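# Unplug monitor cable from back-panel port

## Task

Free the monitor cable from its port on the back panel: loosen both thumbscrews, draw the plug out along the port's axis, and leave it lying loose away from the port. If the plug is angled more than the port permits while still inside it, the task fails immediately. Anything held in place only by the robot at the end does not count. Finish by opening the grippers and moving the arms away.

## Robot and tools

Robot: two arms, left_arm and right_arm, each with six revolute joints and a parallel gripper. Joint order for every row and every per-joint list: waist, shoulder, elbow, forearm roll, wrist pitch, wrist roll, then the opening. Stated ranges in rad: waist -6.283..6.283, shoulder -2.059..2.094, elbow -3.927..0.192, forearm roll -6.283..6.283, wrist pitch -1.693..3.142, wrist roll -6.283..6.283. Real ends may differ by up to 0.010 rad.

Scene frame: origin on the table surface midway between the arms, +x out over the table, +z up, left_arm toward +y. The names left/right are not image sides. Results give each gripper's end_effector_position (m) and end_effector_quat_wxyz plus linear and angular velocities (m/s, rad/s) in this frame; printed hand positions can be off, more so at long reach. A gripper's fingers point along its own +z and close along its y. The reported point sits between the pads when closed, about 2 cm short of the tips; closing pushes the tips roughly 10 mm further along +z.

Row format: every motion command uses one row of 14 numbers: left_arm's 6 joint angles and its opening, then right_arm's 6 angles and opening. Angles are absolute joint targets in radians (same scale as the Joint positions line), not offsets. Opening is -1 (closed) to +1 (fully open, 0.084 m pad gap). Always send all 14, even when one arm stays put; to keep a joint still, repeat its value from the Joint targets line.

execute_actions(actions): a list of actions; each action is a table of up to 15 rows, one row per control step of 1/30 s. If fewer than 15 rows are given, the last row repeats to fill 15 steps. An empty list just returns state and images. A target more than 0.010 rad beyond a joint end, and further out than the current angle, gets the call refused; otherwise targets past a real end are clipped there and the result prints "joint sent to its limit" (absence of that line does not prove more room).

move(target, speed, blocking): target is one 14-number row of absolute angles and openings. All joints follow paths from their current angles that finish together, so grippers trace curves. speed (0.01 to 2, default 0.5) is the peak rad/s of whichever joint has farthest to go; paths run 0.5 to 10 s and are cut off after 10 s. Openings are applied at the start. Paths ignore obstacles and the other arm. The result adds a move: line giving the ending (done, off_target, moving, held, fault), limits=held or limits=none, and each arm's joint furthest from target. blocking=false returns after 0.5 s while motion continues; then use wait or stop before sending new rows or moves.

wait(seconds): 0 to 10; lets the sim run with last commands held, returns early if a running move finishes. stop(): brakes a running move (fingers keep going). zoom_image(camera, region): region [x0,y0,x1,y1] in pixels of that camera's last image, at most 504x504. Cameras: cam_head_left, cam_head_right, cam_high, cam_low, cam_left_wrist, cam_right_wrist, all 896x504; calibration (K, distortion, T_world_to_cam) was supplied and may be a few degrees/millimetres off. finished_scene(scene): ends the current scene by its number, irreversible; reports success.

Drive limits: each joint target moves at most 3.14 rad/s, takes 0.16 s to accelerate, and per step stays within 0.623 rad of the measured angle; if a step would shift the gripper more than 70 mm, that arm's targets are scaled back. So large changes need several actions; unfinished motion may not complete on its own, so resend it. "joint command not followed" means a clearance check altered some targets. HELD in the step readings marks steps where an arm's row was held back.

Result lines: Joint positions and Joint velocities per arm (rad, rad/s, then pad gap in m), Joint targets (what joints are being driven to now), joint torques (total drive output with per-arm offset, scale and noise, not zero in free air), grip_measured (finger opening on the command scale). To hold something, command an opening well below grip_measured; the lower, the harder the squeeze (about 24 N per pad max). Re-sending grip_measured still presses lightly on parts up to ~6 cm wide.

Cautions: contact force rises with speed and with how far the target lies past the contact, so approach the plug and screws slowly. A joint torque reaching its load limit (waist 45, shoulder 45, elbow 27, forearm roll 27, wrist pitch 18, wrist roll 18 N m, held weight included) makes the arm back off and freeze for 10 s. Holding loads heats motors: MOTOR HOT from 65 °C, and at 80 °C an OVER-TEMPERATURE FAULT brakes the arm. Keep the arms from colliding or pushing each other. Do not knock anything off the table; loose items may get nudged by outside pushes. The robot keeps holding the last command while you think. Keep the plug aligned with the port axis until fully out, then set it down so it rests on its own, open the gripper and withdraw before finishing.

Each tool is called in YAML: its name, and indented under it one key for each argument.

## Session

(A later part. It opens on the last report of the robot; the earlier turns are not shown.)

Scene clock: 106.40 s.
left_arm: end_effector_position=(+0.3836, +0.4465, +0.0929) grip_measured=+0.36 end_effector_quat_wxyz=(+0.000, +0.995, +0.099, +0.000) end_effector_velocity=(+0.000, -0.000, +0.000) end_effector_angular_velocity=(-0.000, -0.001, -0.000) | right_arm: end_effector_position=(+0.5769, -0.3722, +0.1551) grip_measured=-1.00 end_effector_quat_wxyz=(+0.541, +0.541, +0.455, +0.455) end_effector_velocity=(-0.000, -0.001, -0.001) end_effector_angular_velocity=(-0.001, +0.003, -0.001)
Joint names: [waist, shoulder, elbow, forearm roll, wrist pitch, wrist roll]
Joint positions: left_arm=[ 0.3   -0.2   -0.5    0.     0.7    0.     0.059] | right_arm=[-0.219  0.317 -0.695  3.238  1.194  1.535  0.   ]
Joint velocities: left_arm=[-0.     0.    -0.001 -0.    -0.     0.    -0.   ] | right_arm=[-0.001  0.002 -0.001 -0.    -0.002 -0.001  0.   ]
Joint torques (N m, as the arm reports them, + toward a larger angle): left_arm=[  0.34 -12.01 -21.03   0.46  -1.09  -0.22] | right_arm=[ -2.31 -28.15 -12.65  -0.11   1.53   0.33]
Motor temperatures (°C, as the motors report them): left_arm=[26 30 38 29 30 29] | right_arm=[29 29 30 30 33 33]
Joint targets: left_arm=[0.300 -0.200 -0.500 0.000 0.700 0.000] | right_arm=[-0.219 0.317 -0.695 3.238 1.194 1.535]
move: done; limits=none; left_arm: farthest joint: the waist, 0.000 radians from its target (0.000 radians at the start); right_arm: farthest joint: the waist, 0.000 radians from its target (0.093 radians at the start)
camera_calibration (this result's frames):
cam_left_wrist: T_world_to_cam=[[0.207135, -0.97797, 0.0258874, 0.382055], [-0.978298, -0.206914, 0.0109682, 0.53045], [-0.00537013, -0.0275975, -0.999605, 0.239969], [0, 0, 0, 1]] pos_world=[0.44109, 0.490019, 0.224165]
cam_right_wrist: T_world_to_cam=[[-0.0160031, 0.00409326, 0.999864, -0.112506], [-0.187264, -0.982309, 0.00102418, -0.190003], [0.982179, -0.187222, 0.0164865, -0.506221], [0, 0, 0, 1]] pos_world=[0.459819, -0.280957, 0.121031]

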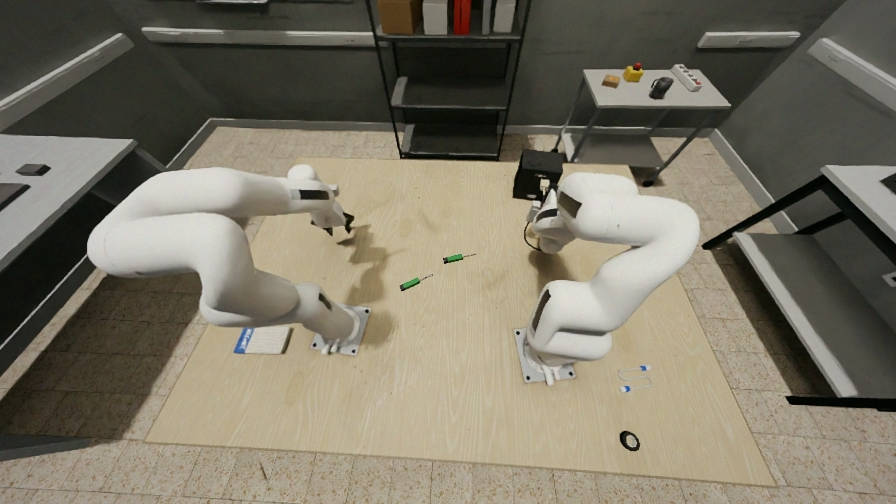

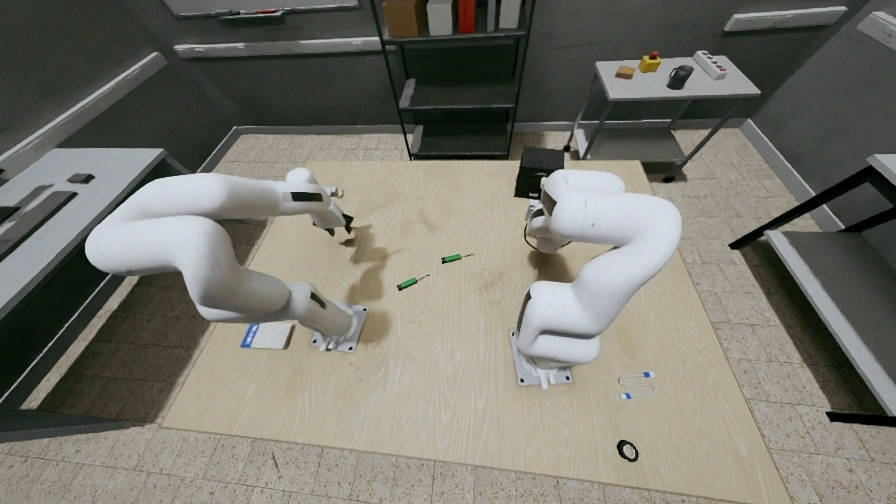

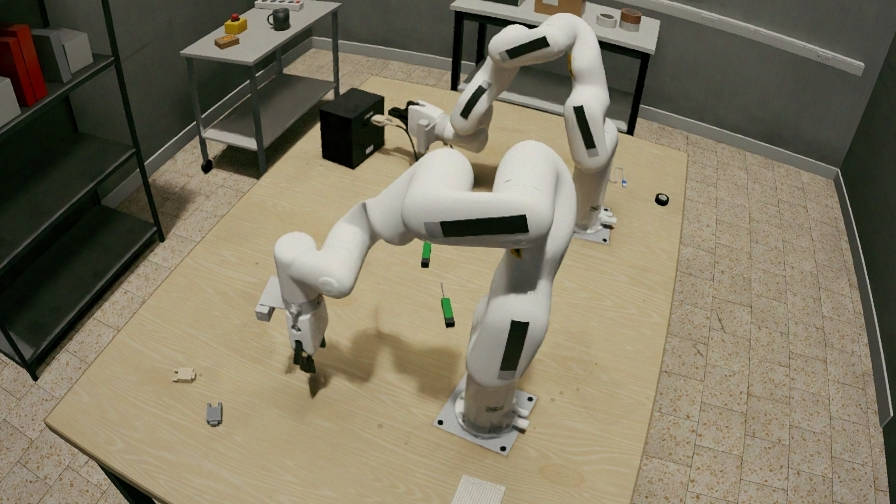

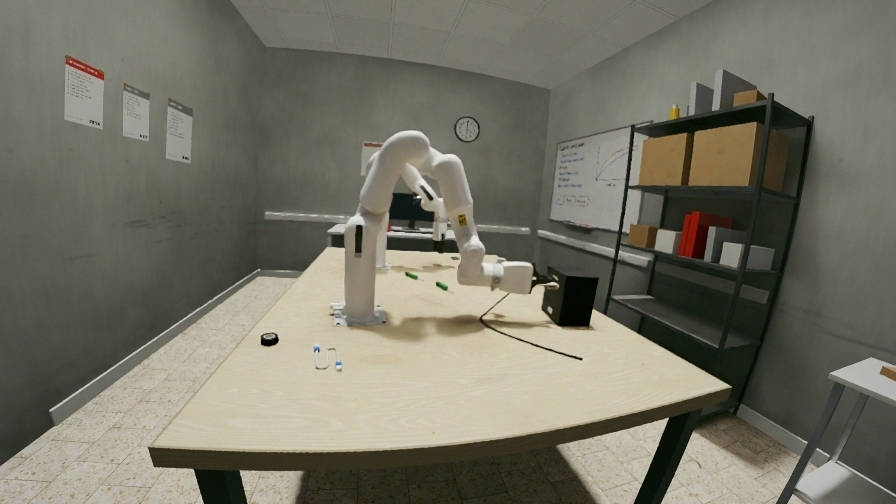

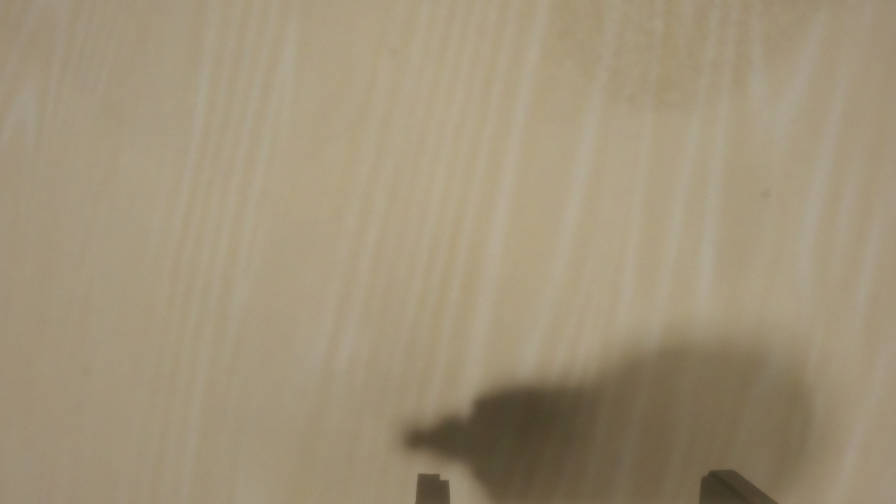

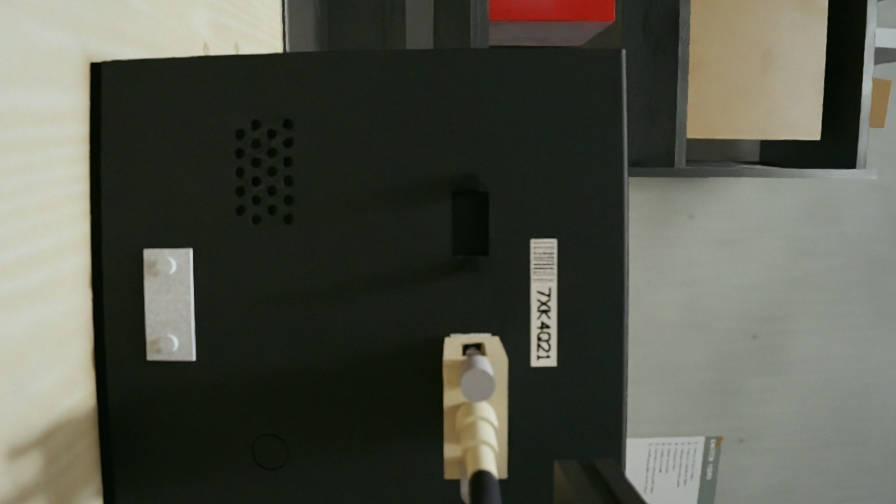

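move:
  target: [0.3,-0.2,-0.5,0,0.7,0,0.37,-0.19,0.28,-0.70,3.27,1.15,1.7,-1]
  speed: 0.3

move:
  target: [0.3,-0.2,-0.5,0,0.7,0,0.37,-0.153,0.2955,-0.709,3.31,1.163,3.08,0.1]
  speed: 0.8

move:
  target: [0.3,-0.2,-0.5,0,0.7,0,0.37,-0.153,0.44,-0.73,3.31,1.287,3.09,0.1]
  speed: 0.1

zoom_image:
  camera: "cam_high"
  region: [340,90,440,150]

Scene clock: 136.67 s.
left_arm: end_effector_position=(+0.3836, +0.4465, +0.0929) grip_measured=+0.36 end_effector_quat_wxyz=(+0.000, +0.995, +0.099, +0.000) end_effector_velocity=(-0.000, +0.000, -0.000) end_effector_angular_velocity=(-0.000, +0.001, +0.002) | right_arm: end_effector_position=(+0.5798, -0.3613, +0.1672) grip_measured=-1.00 end_effector_quat_wxyz=(+0.496, +0.581, +0.406, +0.501) end_effector_velocity=(+0.000, +0.002, +0.000) end_effector_angular_velocity=(+0.002, -0.001, +0.004)
Joint names: [waist, shoulder, elbow, forearm roll, wrist pitch, wrist roll]
Joint positions: left_arm=[ 0.3   -0.2   -0.5   -0.     0.7    0.     0.059] | right_arm=[-0.191  0.28  -0.7    3.27   1.15   1.7    0.   ]
Joint velocities: left_arm=[ 0.001  0.001  0.    -0.     0.    -0.    -0.   ] | right_arm=[ 0.003 -0.001 -0.    -0.001  0.     0.002  0.   ]
Joint torques (N m, as the arm reports them, + toward a larger angle): left_arm=[  0.85 -12.48 -21.46   0.24  -1.61  -0.95] | right_arm=[  1.99 -29.3  -14.94  -0.97   1.79   0.92]
Motor temperatures (°C, as the motors report them): left_arm=[26 30 38 29 30 29] | right_arm=[29 29 30 30 33 33]
Joint targets: left_arm=[0.300 -0.200 -0.500 0.000 0.700 0.000] | right_arm=[-0.190 0.280 -0.700 3.270 1.150 1.700]
move: done; limits=none; left_arm: farthest joint: the waist, 0.000 radians from its target (0.000 radians at the start); right_arm: farthest joint: the waist, 0.001 radians from its target (0.029 radians at the start)
camera_calibration (this result's frames):
cam_left_wrist: T_world_to_cam=[[0.207136, -0.97797, 0.0258874, 0.382055], [-0.978298, -0.206915, 0.0109683, 0.53045], [-0.00537017, -0.0275975, -0.999605, 0.239969], [0, 0, 0, 1]] pos_world=[0.44109, 0.490019, 0.224165]
cam_right_wrist: T_world_to_cam=[[-0.0420002, -0.174406, 0.983778, -0.17132], [-0.184644, -0.966331, -0.179196, -0.144381], [0.981908, -0.189175, 0.00838291, -0.506443], [0, 0, 0, 1]] pos_world=[0.463425, -0.265206, 0.146914]

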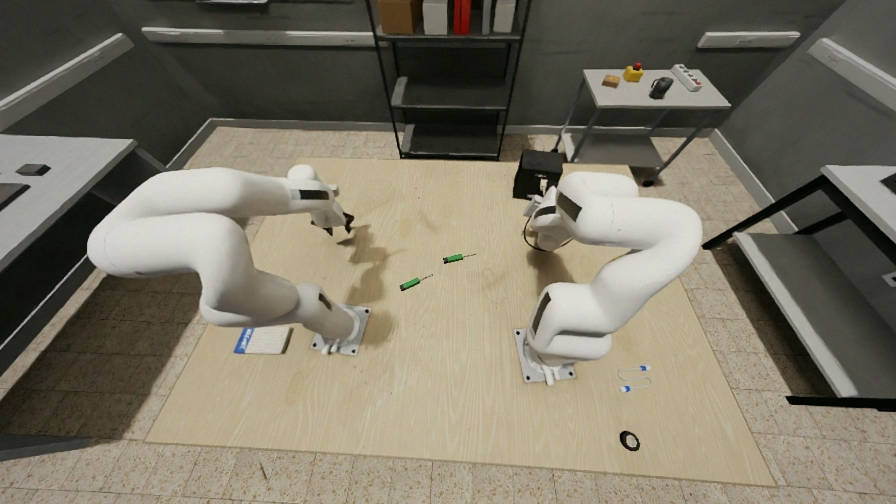

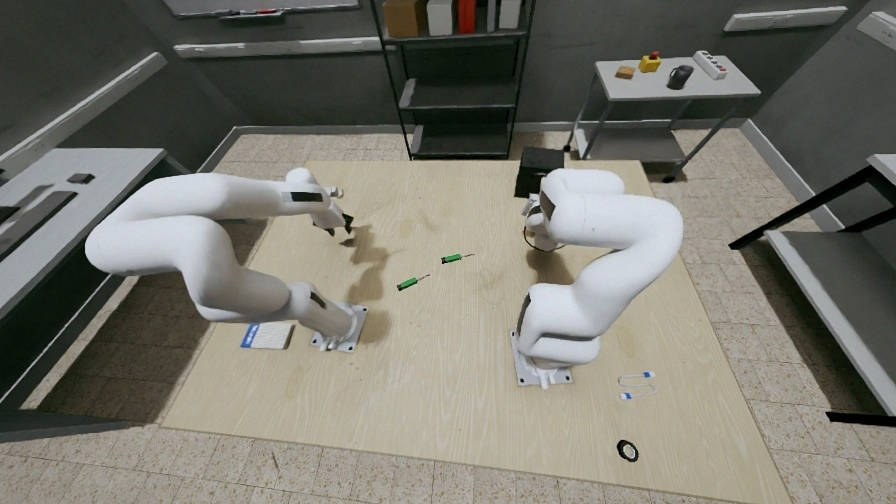

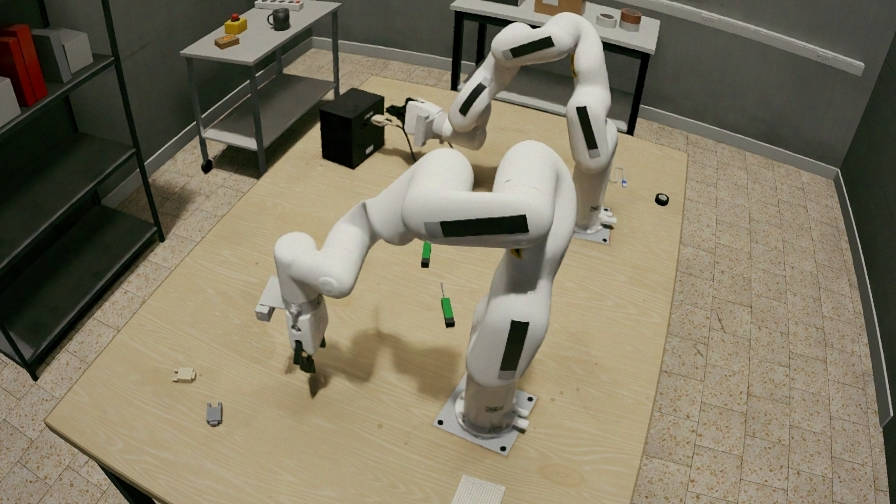

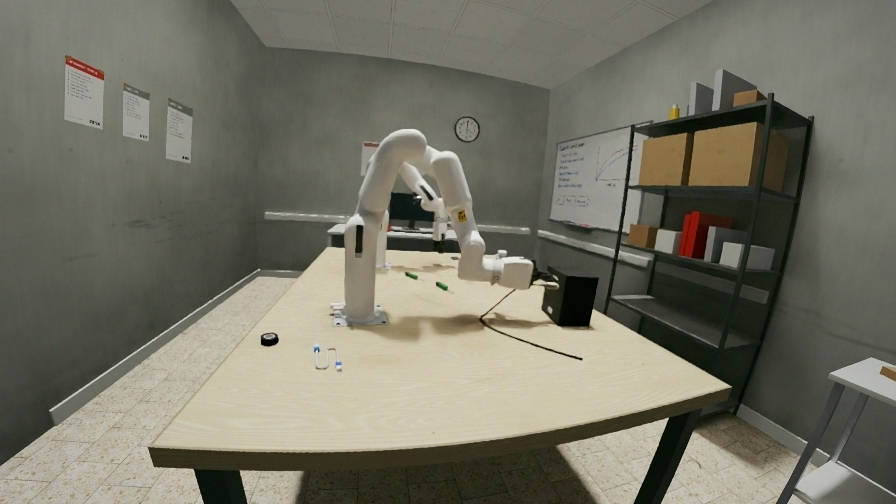

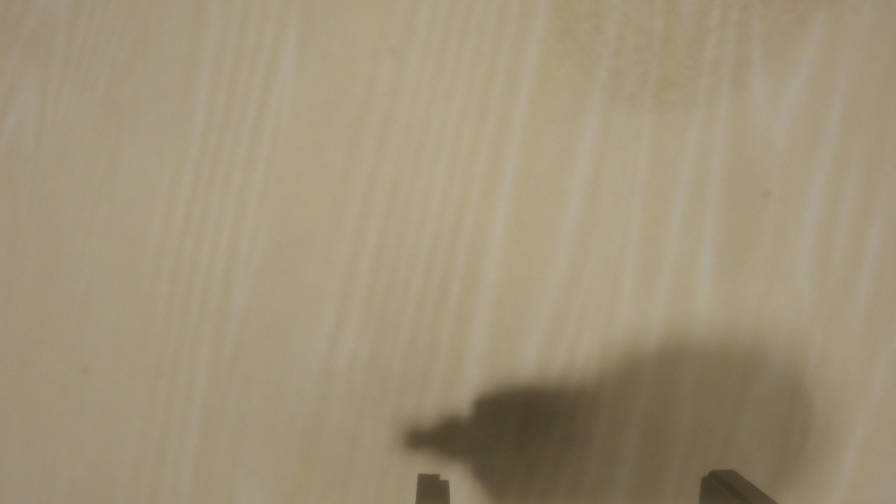

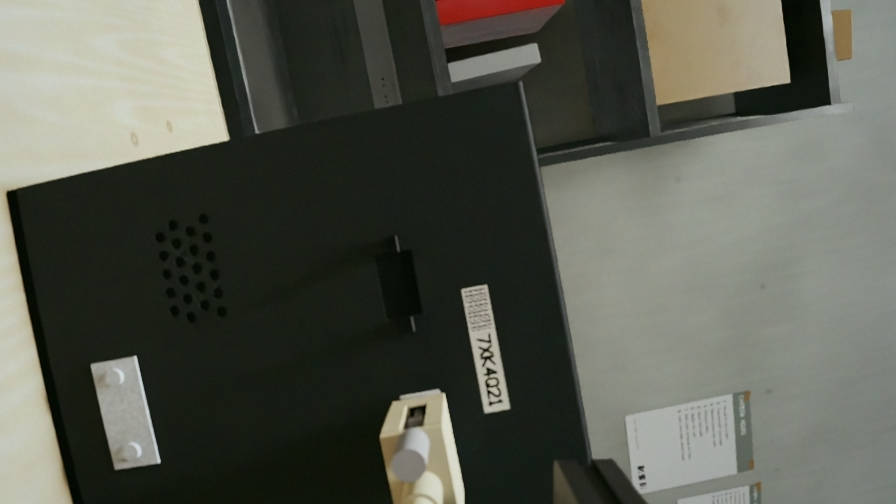

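Scene clock: 139.07 s.
left_arm: end_effector_position=(+0.3836, +0.4465, +0.0929) grip_measured=+0.36 end_effector_quat_wxyz=(+0.000, +0.995, +0.099, +0.000) end_effector_velocity=(-0.001, -0.000, -0.001) end_effector_angular_velocity=(-0.000, +0.001, -0.000) | right_arm: end_effector_position=(+0.5832, -0.3473, +0.1654) grip_measured=+0.09 end_effector_quat_wxyz=(+0.058, +0.704, -0.062, +0.705) end_effector_velocity=(-0.000, -0.001, -0.000) end_effector_angular_velocity=(+0.002, -0.000, -0.001)
Joint names: [waist, shoulder, elbow, forearm roll, wrist pitch, wrist roll]
Joint positions: left_arm=[ 0.3   -0.2   -0.5   -0.     0.7    0.     0.059] | right_arm=[-0.153  0.295 -0.709  3.31   1.163  3.08   0.048]
Joint velocities: left_arm=[-0.001 -0.     0.002 -0.    -0.    -0.    -0.   ] | right_arm=[-0.001  0.    -0.     0.     0.     0.002  0.   ]
Joint torques (N m, as the arm reports them, + toward a larger angle): left_arm=[  0.73 -12.34 -21.09   0.09  -1.57  -0.69] | right_arm=[ -1.72 -27.58 -13.02  -0.29   1.35   0.54]
Motor temperatures (°C, as the motors report them): left_arm=[26 30 38 29 30 29] | right_arm=[29 29 30 30 33 33]
Joint targets: left_arm=[0.300 -0.200 -0.500 0.000 0.700 0.000] | right_arm=[-0.153 0.295 -0.709 3.310 1.163 3.080]
move: done; limits=none; left_arm: farthest joint: the waist, 0.000 radians from its target (0.000 radians at the start); right_arm: farthest joint: the waist, 0.000 radians from its target (0.038 radians at the start)
camera_calibration (this result's frames):
cam_left_wrist: T_world_to_cam=[[0.207135, -0.97797, 0.0258874, 0.382055], [-0.978298, -0.206914, 0.0109683, 0.53045], [-0.00537018, -0.0275975, -0.999605, 0.239969], [0, 0, 0, 1]] pos_world=[0.44109, 0.490019, 0.224165]
cam_right_wrist: T_world_to_cam=[[-0.186178, -0.982506, -0.0044816, -0.200132], [-0.0147963, 0.00736457, -0.999863, 0.244263], [0.982405, -0.186087, -0.0159085, -0.502285], [0, 0, 0, 1]] pos_world=[0.459801, -0.291898, 0.235342]

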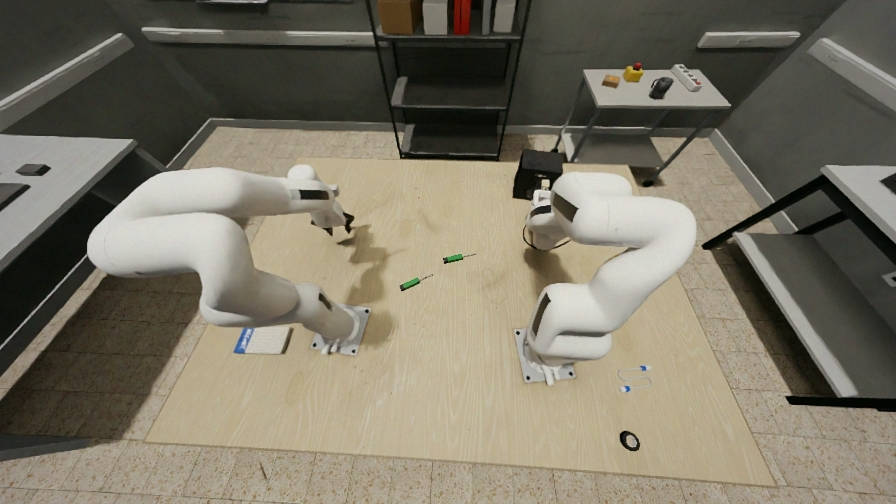

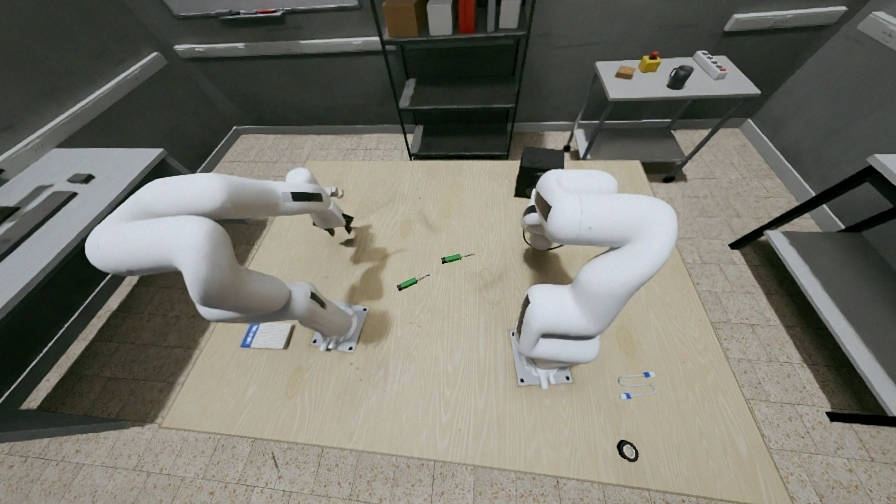

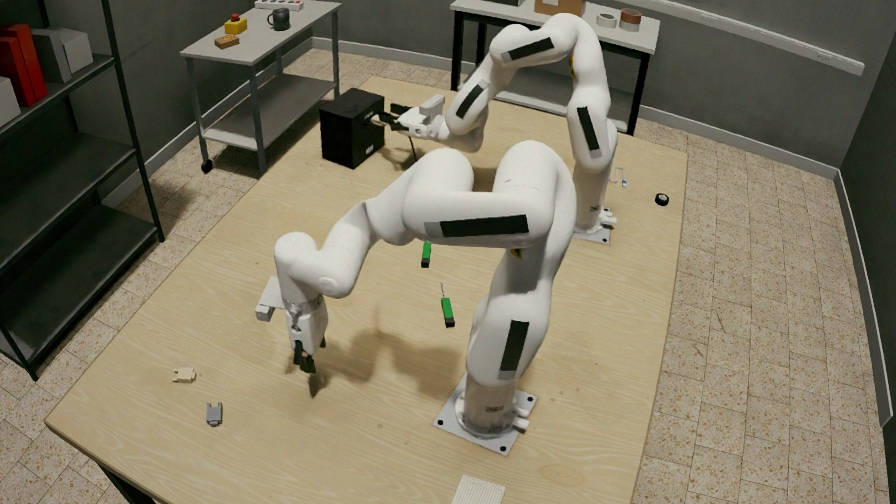

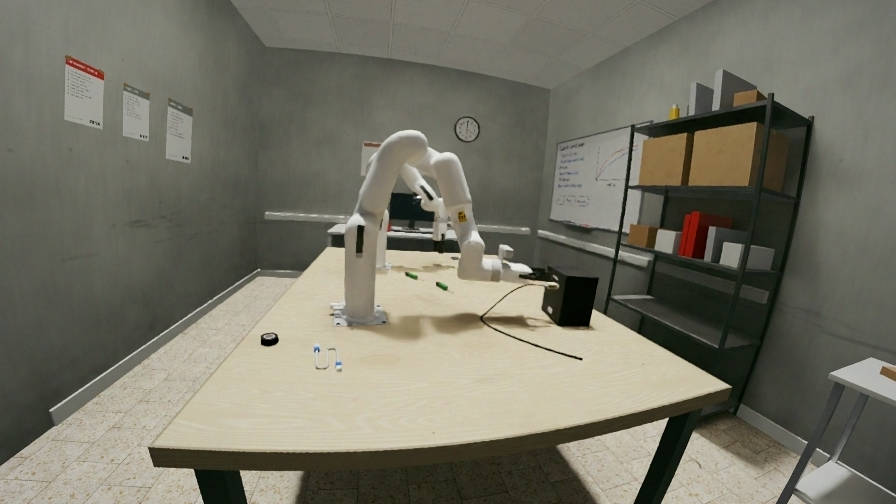

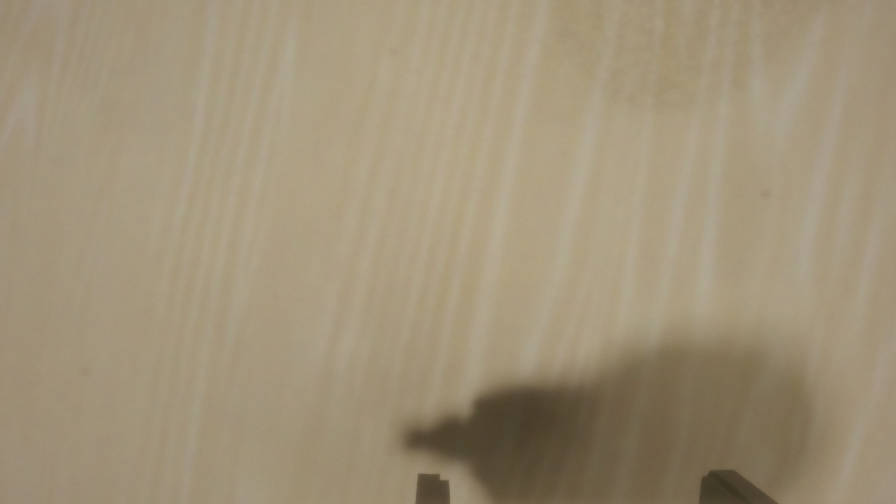

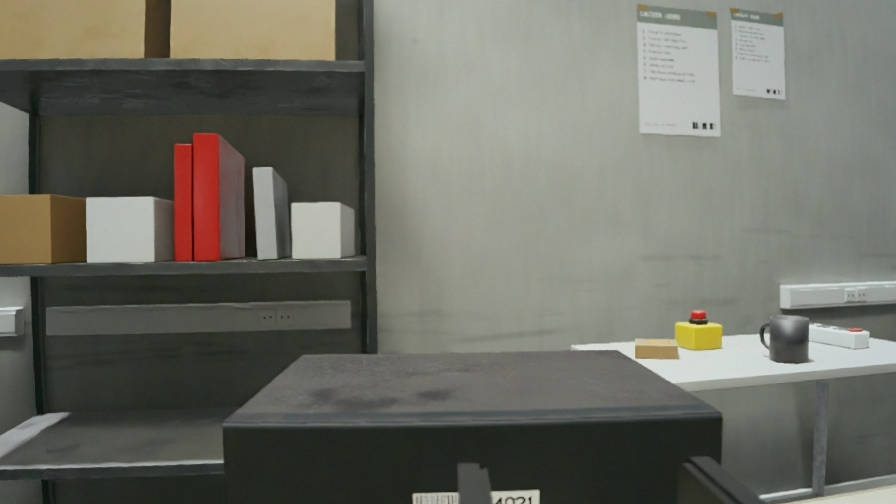

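Scene clock: 140.87 s.
left_arm: end_effector_position=(+0.3836, +0.4465, +0.0929) grip_measured=+0.36 end_effector_quat_wxyz=(+0.000, +0.995, +0.099, +0.000) end_effector_velocity=(-0.000, +0.000, +0.000) end_effector_angular_velocity=(+0.000, -0.000, +0.001) | right_arm: end_effector_position=(+0.5819, -0.3505, +0.1203) grip_measured=+0.09 end_effector_quat_wxyz=(+0.064, +0.704, -0.061, +0.705) end_effector_velocity=(+0.000, -0.000, +0.000) end_effector_angular_velocity=(+0.001, -0.002, +0.000)
Joint names: [waist, shoulder, elbow, forearm roll, wrist pitch, wrist roll]
Joint positions: left_arm=[ 0.3   -0.2   -0.5    0.     0.7    0.     0.059] | right_arm=[-0.153  0.44  -0.73   3.31   1.287  3.09   0.048]
Joint velocities: left_arm=[ 0.001 -0.001  0.     0.    -0.    -0.     0.   ] | right_arm=[-0.     0.002 -0.001 -0.     0.003  0.002 -0.   ]
Joint torques (N m, as the arm reports them, + toward a larger angle): left_arm=[  1.28 -11.86 -21.29   0.28  -1.2   -0.62] | right_arm=[ -2.19 -28.98 -11.46  -0.22   1.69   0.46]
Motor temperatures (°C, as the motors report them): left_arm=[26 30 38 29 30 29] | right_arm=[29 29 30 30 33 33]
Joint targets: left_arm=[0.300 -0.200 -0.500 0.000 0.700 0.000] | right_arm=[-0.153 0.440 -0.730 3.310 1.287 3.090]
move: done; limits=none; left_arm: farthest joint: the waist, 0.000 radians from its target (0.000 radians at the start); right_arm: farthest joint: the waist, 0.000 radians from its target (0.000 radians at the start)
camera_calibration (this result's frames):
cam_left_wrist: T_world_to_cam=[[0.207135, -0.97797, 0.0258874, 0.382055], [-0.978298, -0.206914, 0.0109682, 0.53045], [-0.00537013, -0.0275974, -0.999605, 0.239969], [0, 0, 0, 1]] pos_world=[0.44109, 0.490019, 0.224165]
cam_right_wrist: T_world_to_cam=[[-0.193143, -0.981159, 0.00471233, -0.200295], [-0.0145761, -0.00193296, -0.999892, 0.195833], [0.981062, -0.193191, -0.0139281, -0.504341], [0, 0, 0, 1]] pos_world=[0.458959, -0.293577, 0.189731]

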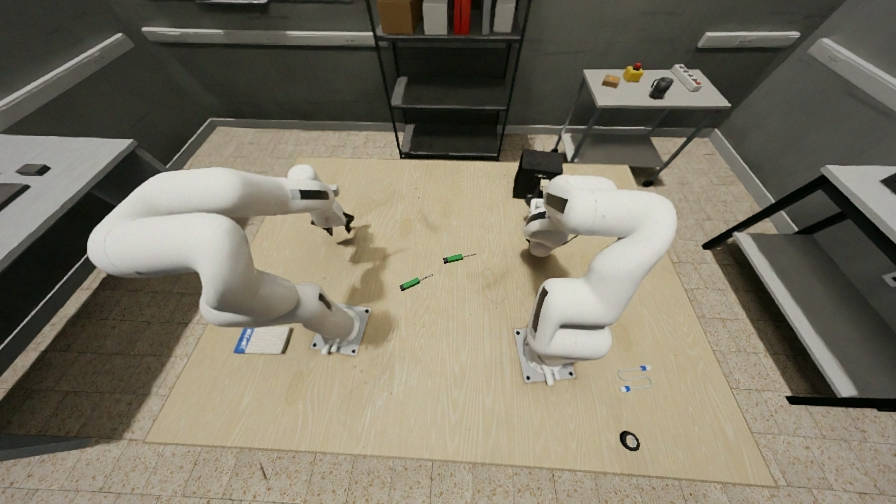

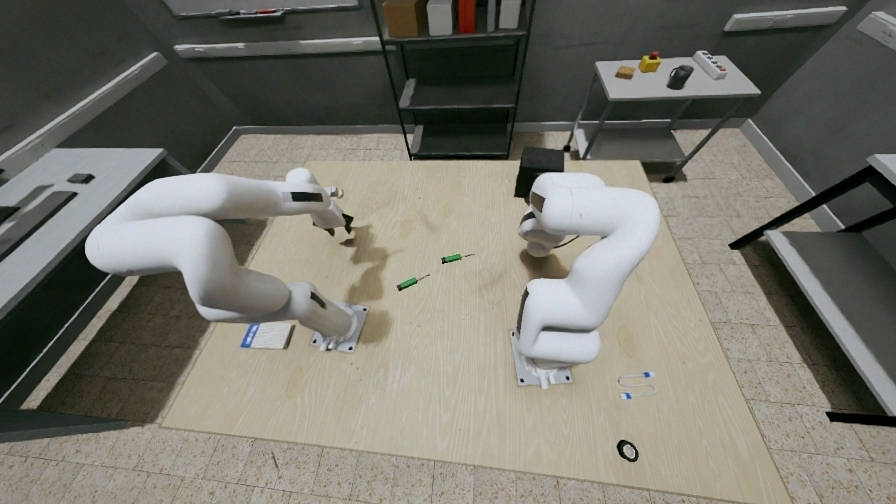

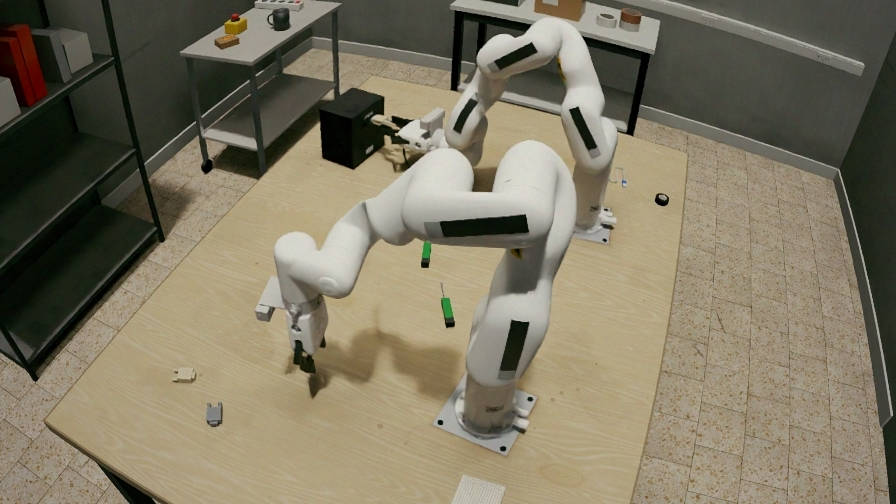

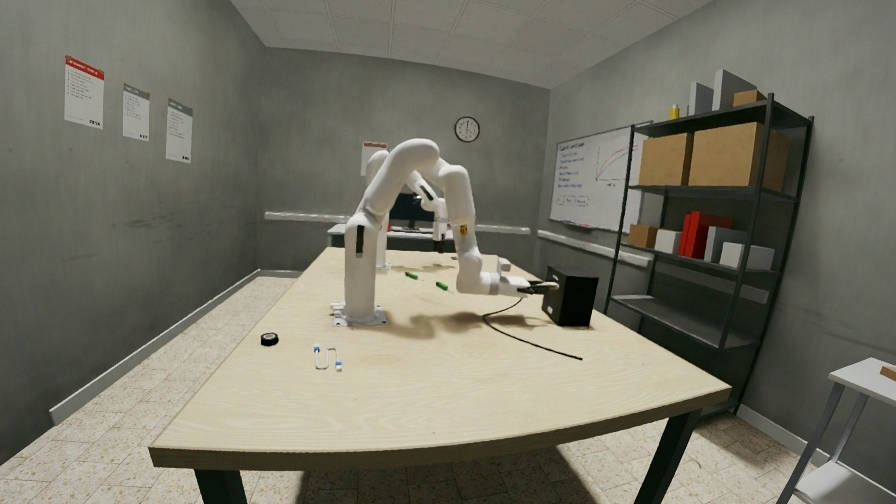

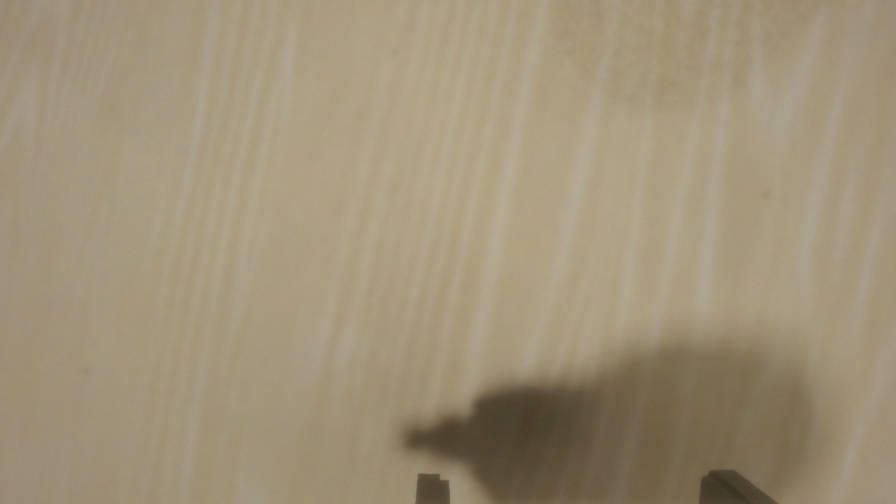

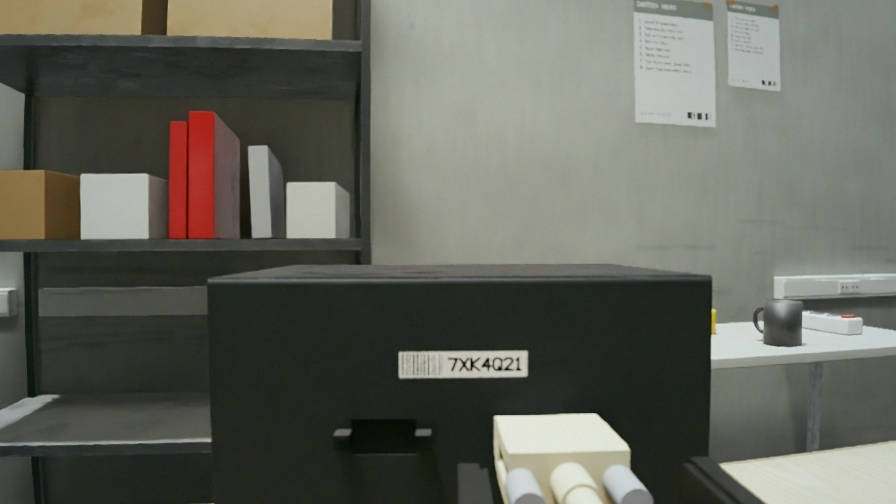

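Region (340, 90, 440, 150) of cam_high's 896x504 image, scaled by 5.040, with more detail than that image has; it fills the top 302 rows of this view, and the rest is white.

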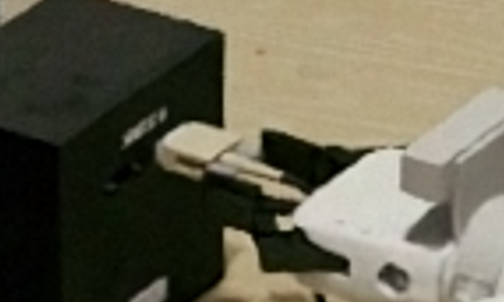

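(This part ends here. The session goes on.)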